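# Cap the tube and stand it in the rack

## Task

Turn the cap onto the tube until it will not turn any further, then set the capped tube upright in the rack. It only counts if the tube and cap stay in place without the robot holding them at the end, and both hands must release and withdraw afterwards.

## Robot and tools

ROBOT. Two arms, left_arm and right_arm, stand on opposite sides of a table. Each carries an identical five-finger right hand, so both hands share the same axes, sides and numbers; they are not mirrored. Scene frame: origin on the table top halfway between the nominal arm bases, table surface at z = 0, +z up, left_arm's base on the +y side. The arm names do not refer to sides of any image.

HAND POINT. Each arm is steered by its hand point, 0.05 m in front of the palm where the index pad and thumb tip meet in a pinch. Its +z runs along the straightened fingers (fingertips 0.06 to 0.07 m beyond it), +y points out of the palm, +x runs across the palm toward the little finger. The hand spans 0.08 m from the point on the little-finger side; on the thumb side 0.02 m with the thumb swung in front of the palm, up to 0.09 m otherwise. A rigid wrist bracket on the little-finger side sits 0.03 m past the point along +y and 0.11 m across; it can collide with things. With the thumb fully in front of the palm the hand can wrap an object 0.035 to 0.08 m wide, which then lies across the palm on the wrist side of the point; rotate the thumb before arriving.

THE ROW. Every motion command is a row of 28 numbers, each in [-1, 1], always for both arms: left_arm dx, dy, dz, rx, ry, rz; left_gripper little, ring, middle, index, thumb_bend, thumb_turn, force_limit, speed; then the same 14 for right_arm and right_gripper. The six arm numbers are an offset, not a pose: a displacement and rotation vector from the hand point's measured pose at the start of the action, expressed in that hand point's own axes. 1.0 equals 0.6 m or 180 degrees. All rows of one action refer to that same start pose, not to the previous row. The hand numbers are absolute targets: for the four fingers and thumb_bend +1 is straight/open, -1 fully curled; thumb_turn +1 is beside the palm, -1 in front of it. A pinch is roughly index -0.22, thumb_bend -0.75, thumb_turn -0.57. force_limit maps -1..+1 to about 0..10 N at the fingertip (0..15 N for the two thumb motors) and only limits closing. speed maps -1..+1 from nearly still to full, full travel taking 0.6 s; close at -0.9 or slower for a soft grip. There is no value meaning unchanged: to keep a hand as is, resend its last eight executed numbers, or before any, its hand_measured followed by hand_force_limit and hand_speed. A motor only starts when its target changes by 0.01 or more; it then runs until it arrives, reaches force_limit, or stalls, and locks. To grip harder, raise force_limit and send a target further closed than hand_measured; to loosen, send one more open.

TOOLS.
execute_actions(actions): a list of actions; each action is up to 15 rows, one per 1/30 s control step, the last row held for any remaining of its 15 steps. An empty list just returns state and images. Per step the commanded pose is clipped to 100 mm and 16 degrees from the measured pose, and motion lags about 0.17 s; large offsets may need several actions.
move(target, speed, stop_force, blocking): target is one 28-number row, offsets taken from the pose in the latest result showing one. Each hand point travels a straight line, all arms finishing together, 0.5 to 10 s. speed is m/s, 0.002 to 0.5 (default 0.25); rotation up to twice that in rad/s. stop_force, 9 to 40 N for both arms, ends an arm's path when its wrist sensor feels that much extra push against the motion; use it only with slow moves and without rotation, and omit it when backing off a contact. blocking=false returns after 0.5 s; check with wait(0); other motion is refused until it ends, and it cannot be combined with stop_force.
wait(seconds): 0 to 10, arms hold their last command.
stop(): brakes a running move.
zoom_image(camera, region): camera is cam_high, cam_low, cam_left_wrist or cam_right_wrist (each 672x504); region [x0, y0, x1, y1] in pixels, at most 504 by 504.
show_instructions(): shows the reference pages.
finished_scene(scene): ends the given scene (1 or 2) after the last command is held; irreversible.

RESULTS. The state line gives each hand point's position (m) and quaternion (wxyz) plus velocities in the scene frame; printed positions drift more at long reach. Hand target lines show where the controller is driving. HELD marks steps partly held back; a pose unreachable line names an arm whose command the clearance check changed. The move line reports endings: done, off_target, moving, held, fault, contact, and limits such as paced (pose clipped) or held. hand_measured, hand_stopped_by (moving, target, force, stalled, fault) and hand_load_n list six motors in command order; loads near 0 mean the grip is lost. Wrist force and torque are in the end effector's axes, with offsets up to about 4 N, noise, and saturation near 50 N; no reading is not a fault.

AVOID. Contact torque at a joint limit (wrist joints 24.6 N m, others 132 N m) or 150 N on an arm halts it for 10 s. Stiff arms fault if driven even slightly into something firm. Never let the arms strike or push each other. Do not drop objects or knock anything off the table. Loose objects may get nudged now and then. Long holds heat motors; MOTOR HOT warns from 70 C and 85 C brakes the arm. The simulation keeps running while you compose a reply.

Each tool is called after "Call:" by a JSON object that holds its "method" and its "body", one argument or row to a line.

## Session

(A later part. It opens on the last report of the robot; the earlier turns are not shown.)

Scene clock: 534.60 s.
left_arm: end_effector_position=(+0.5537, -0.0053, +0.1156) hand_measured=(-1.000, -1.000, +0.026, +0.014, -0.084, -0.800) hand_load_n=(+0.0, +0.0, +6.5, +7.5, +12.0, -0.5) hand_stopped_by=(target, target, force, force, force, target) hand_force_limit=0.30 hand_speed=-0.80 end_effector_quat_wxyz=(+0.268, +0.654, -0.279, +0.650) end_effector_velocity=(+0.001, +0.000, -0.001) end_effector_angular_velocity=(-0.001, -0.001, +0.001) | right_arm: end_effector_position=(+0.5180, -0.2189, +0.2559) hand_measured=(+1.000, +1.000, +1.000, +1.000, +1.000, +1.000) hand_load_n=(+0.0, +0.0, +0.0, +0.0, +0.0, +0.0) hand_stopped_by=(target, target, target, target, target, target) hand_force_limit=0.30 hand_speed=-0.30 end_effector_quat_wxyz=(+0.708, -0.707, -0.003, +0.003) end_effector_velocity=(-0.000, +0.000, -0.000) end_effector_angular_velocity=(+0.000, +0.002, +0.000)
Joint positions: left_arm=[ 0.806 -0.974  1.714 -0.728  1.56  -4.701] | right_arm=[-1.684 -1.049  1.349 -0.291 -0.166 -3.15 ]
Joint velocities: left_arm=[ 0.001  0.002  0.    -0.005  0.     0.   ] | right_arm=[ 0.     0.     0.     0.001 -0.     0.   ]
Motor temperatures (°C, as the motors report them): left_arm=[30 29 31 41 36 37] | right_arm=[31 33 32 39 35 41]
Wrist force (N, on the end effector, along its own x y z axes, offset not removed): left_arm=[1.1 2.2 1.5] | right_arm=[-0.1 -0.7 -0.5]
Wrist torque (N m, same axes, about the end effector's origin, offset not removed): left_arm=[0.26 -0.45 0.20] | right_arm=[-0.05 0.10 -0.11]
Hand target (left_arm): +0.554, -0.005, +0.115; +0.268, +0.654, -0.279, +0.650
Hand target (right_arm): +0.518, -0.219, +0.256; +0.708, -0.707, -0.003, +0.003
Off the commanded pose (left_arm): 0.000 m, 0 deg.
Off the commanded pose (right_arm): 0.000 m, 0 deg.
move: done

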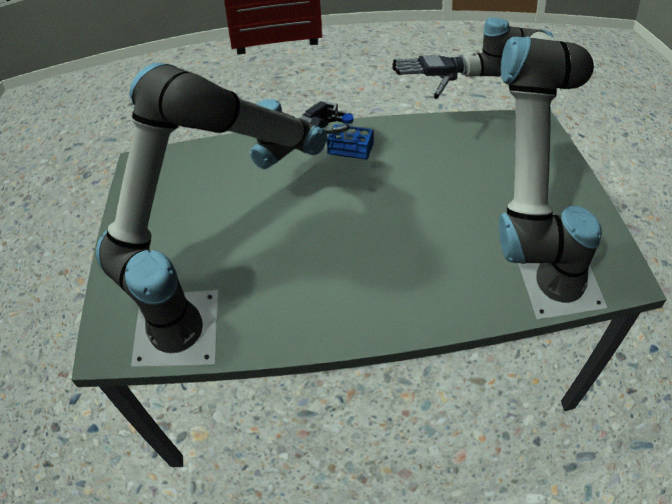

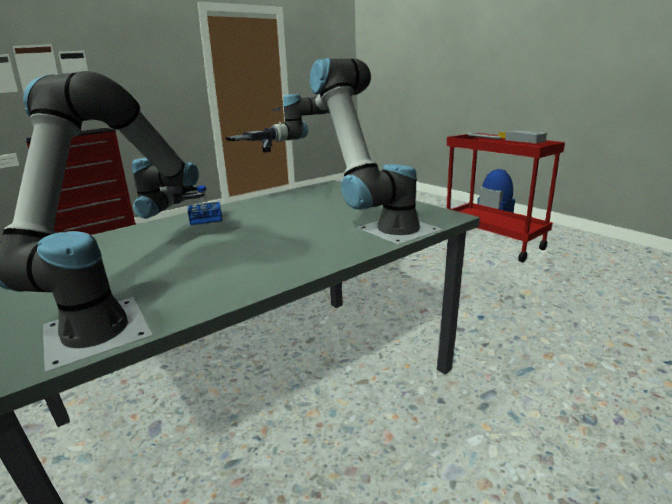

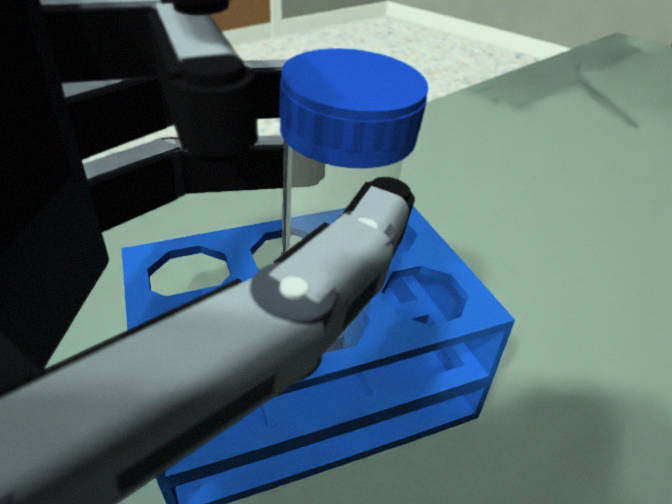

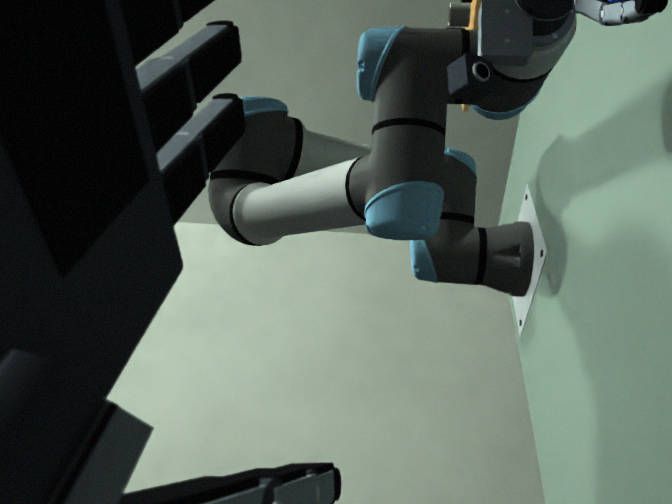

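In.

Call:
{"method": "move", "body": {
  "target": [-0.035,0,0,0,0,0,-1,-1,-0.4,-0.4,-0.3,-0.8,0.3,-0.8,0,0,0,0,0,0,1,1,1,1,1,1,0.3,-0.3],
  "speed": 0.008,
  "stop_force": 9
}}

Call:
{"method": "move", "body": {
  "target": [0,0,0,0,0,0,-1,-1,0.6,0.6,0.4,-0.8,0.3,-0.6,0,0,0,0,0,0,1,1,1,1,1,1,0.3,-0.3]
}}

Call:
{"method": "move", "body": {
  "target": [0.2,-0.03,0,0,0,0,-1,-1,0.6,0.6,0.4,-0.8,0.3,-0.6,0,0,0,0,0,0,1,1,1,1,1,1,0.3,-0.3],
  "speed": 0.05
}}

Call:
{"method": "zoom_image", "body": {
  "camera": "cam_high",
  "region": [300,80,420,170]
}}

Scene clock: 542.40 s.
left_arm: end_effector_position=(+0.5537, -0.0050, +0.0948) hand_measured=(-1.000, -1.000, +0.026, +0.016, -0.084, -0.800) hand_load_n=(+0.0, +0.0, +8.5, +6.0, +11.5, -2.0) hand_stopped_by=(target, target, force, force, force, target) hand_force_limit=0.30 hand_speed=-0.80 end_effector_quat_wxyz=(+0.268, +0.654, -0.279, +0.650) end_effector_velocity=(-0.001, -0.000, -0.003) end_effector_angular_velocity=(+0.001, +0.001, -0.001) | right_arm: end_effector_position=(+0.5180, -0.2189, +0.2559) hand_measured=(+1.000, +1.000, +1.000, +1.000, +1.000, +1.000) hand_load_n=(+0.0, +0.0, +0.0, +0.0, +0.0, +0.0) hand_stopped_by=(target, target, target, target, target, target) hand_force_limit=0.30 hand_speed=-0.30 end_effector_quat_wxyz=(+0.708, -0.707, -0.003, +0.003) end_effector_velocity=(-0.000, +0.001, -0.000) end_effector_angular_velocity=(+0.000, +0.001, +0.002)
Joint positions: left_arm=[ 0.806 -0.94   1.724 -0.772  1.56  -4.701] | right_arm=[-1.684 -1.049  1.349 -0.291 -0.166 -3.15 ]
Joint velocities: left_arm=[-0.001  0.003  0.001 -0.003 -0.    -0.   ] | right_arm=[ 0.002  0.    -0.     0.    -0.     0.   ]
Motor temperatures (°C, as the motors report them): left_arm=[30 29 31 41 36 37] | right_arm=[31 33 32 39 35 41]
Wrist force (N, on the end effector, along its own x y z axes, offset not removed): left_arm=[4.4 0.2 1.4] | right_arm=[1.1 0.7 -1.5]
Wrist torque (N m, same axes, about the end effector's origin, offset not removed): left_arm=[-0.03 -0.59 0.18] | right_arm=[0.27 -0.04 0.04]
Hand target (left_arm): +0.554, -0.005, +0.095; +0.268, +0.654, -0.279, +0.650
Hand target (right_arm): +0.518, -0.219, +0.256; +0.708, -0.707, -0.003, +0.003
Off the commanded pose (left_arm): 0.000 m, 0 deg.
Off the commanded pose (right_arm): 0.000 m, 0 deg.
move: done

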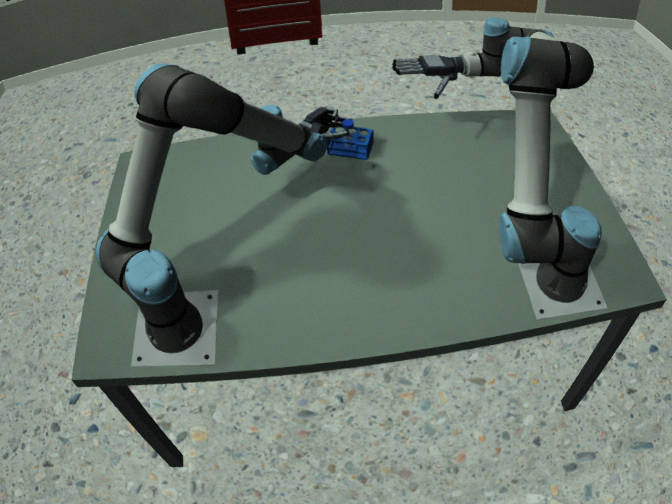

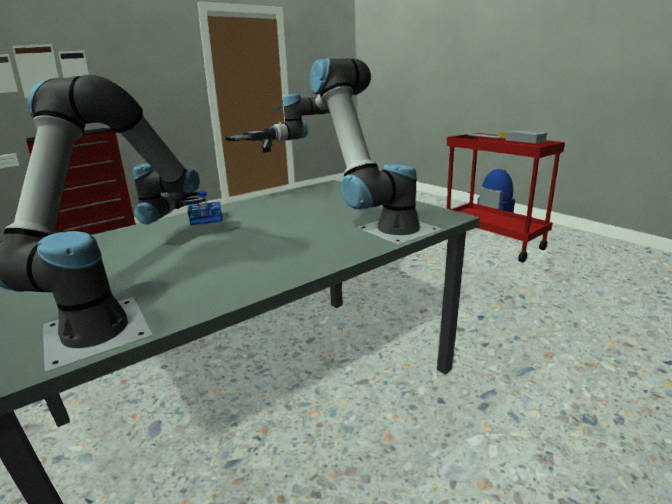

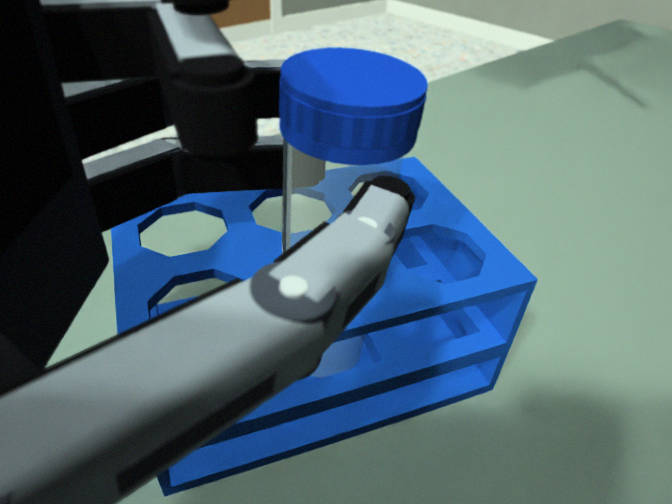

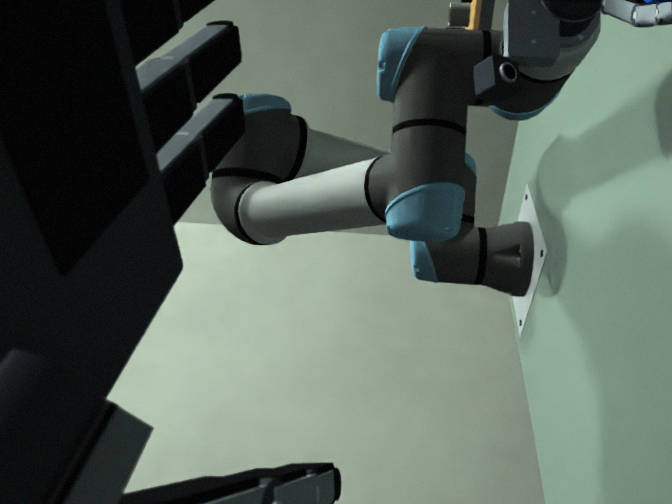

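Scene clock: 543.83 s.
left_arm: end_effector_position=(+0.5537, -0.0050, +0.0948) hand_measured=(-1.000, -1.000, +0.600, +0.600, +0.400, -0.800) hand_load_n=(+0.0, +0.0, +0.0, +0.0, +0.0, +0.0) hand_stopped_by=(target, target, target, target, target, target) hand_force_limit=0.30 hand_speed=-0.60 end_effector_quat_wxyz=(+0.268, +0.654, -0.279, +0.650) end_effector_velocity=(-0.001, -0.001, +0.001) end_effector_angular_velocity=(-0.000, -0.000, -0.002) | right_arm: end_effector_position=(+0.5180, -0.2189, +0.2559) hand_measured=(+1.000, +1.000, +1.000, +1.000, +1.000, +1.000) hand_load_n=(+0.0, +0.0, +0.0, +0.0, +0.0, +0.0) hand_stopped_by=(target, target, target, target, target, target) hand_force_limit=0.30 hand_speed=-0.30 end_effector_quat_wxyz=(+0.708, -0.707, -0.003, +0.003) end_effector_velocity=(-0.000, +0.000, +0.000) end_effector_angular_velocity=(-0.000, -0.001, +0.000)
Joint positions: left_arm=[ 0.806 -0.94   1.724 -0.772  1.56  -4.701] | right_arm=[-1.684 -1.049  1.349 -0.291 -0.166 -3.15 ]
Joint velocities: left_arm=[-0.001 -0.001  0.     0.     0.    -0.   ] | right_arm=[ 0.001 -0.    -0.    -0.     0.    -0.   ]
Motor temperatures (°C, as the motors report them): left_arm=[30 29 31 41 36 37] | right_arm=[31 33 32 39 35 41]
Wrist force (N, on the end effector, along its own x y z axes, offset not removed): left_arm=[2.0 0.8 1.6] | right_arm=[0.0 1.5 0.2]
Wrist torque (N m, same axes, about the end effector's origin, offset not removed): left_arm=[0.08 -0.40 0.23] | right_arm=[0.32 0.13 -0.07]
Hand target (left_arm): +0.554, -0.005, +0.095; +0.268, +0.654, -0.279, +0.650
Hand target (right_arm): +0.518, -0.219, +0.256; +0.708, -0.707, -0.003, +0.003
Off the commanded pose (left_arm): 0.000 m, 0 deg.
Off the commanded pose (right_arm): 0.000 m, 0 deg.
move: done

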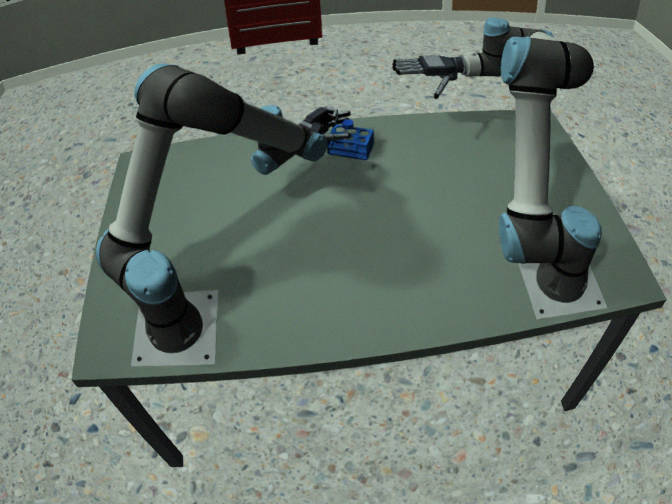

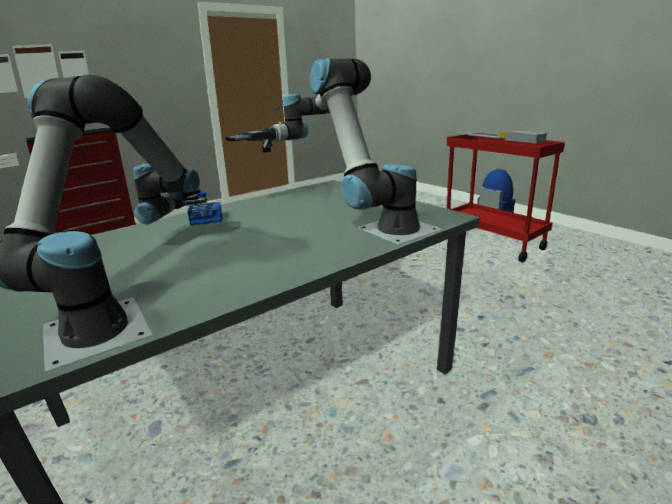

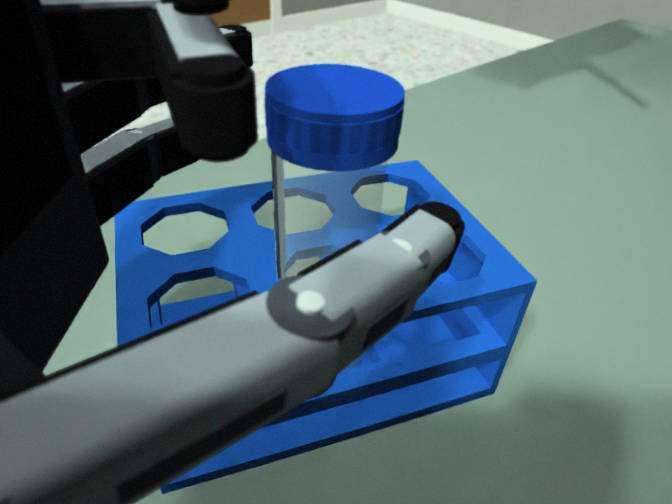

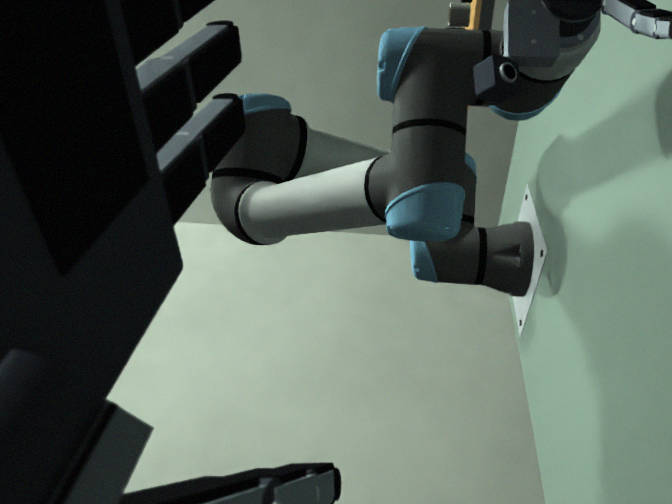

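Scene clock: 546.67 s.
left_arm: end_effector_position=(+0.5664, +0.0058, +0.2147) hand_measured=(-1.000, -1.000, +0.600, +0.600, +0.400, -0.800) hand_load_n=(+0.0, +0.0, +0.0, +0.0, +0.0, +0.0) hand_stopped_by=(target, target, target, target, target, target) hand_force_limit=0.30 hand_speed=-0.60 end_effector_quat_wxyz=(+0.268, +0.654, -0.279, +0.650) end_effector_velocity=(+0.001, +0.001, +0.002) end_effector_angular_velocity=(+0.000, +0.000, +0.001) | right_arm: end_effector_position=(+0.5180, -0.2189, +0.2559) hand_measured=(+1.000, +1.000, +1.000, +1.000, +1.000, +1.000) hand_load_n=(+0.0, +0.0, +0.0, +0.0, +0.0, +0.0) hand_stopped_by=(target, target, target, target, target, target) hand_force_limit=0.30 hand_speed=-0.30 end_effector_quat_wxyz=(+0.708, -0.707, -0.003, +0.003) end_effector_velocity=(+0.000, +0.000, -0.000) end_effector_angular_velocity=(-0.000, +0.000, +0.000)
Joint positions: left_arm=[ 0.838 -1.101  1.615 -0.502  1.592 -4.701] | right_arm=[-1.684 -1.049  1.349 -0.291 -0.166 -3.15 ]
Joint velocities: left_arm=[ 0.002 -0.002 -0.003  0.005  0.001  0.   ] | right_arm=[ 0.     0.     0.    -0.001  0.     0.001]
Motor temperatures (°C, as the motors report them): left_arm=[30 29 31 41 36 37] | right_arm=[31 33 32 39 35 41]
Wrist force (N, on the end effector, along its own x y z axes, offset not removed): left_arm=[2.2 0.4 0.8] | right_arm=[1.7 0.4 -2.0]
Wrist torque (N m, same axes, about the end effector's origin, offset not removed): left_arm=[0.01 -0.49 0.21] | right_arm=[0.24 -0.08 0.08]
Hand target (left_arm): +0.566, +0.006, +0.215; +0.268, +0.654, -0.279, +0.650
Hand target (right_arm): +0.518, -0.219, +0.256; +0.708, -0.707, -0.003, +0.003
Off the commanded pose (left_arm): 0.000 m, 0 deg.
Off the commanded pose (right_arm): 0.000 m, 0 deg.
move: done

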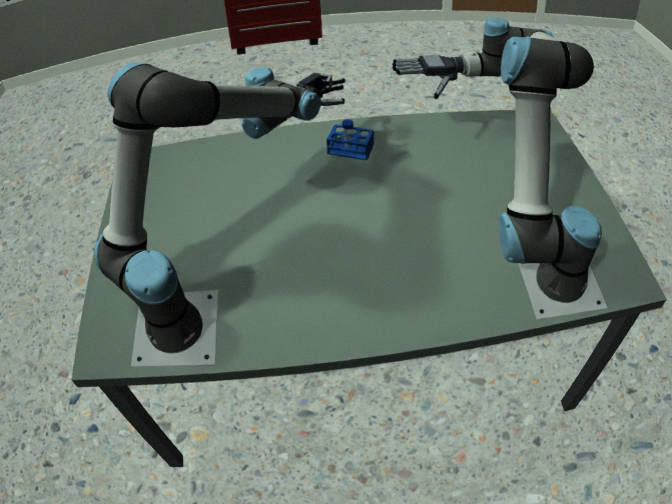

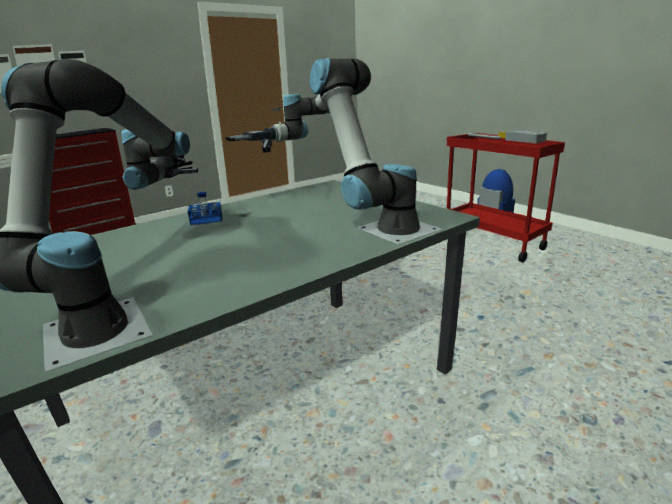

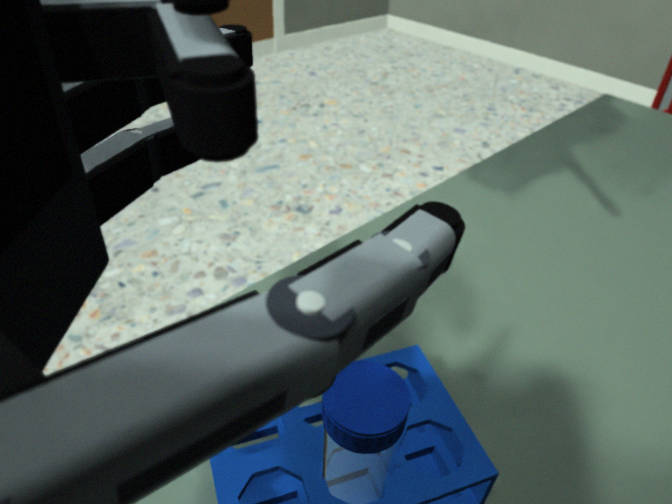

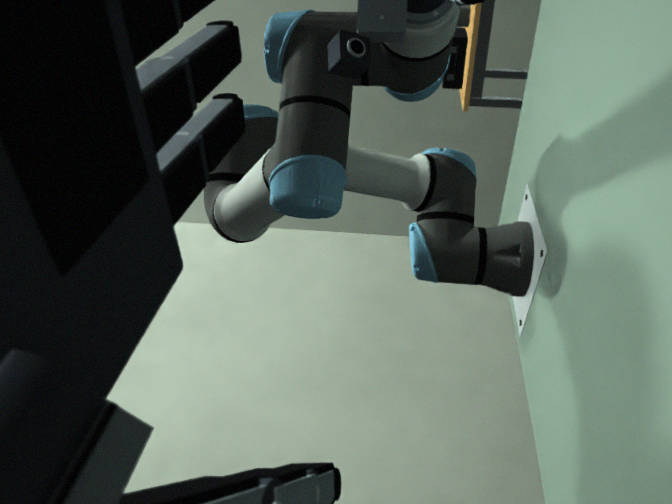

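Region (300, 80, 420, 170) of cam_high's 672x504 image, scaled by 4.200, with more detail than that image has; it fills the top 378 rows of this view, and the rest is white.

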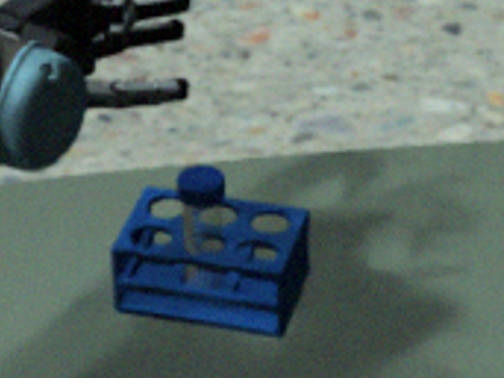

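Call:
{"method": "finished_scene", "body": {
  "scene": 2
}}

The scene is finished: the task was done.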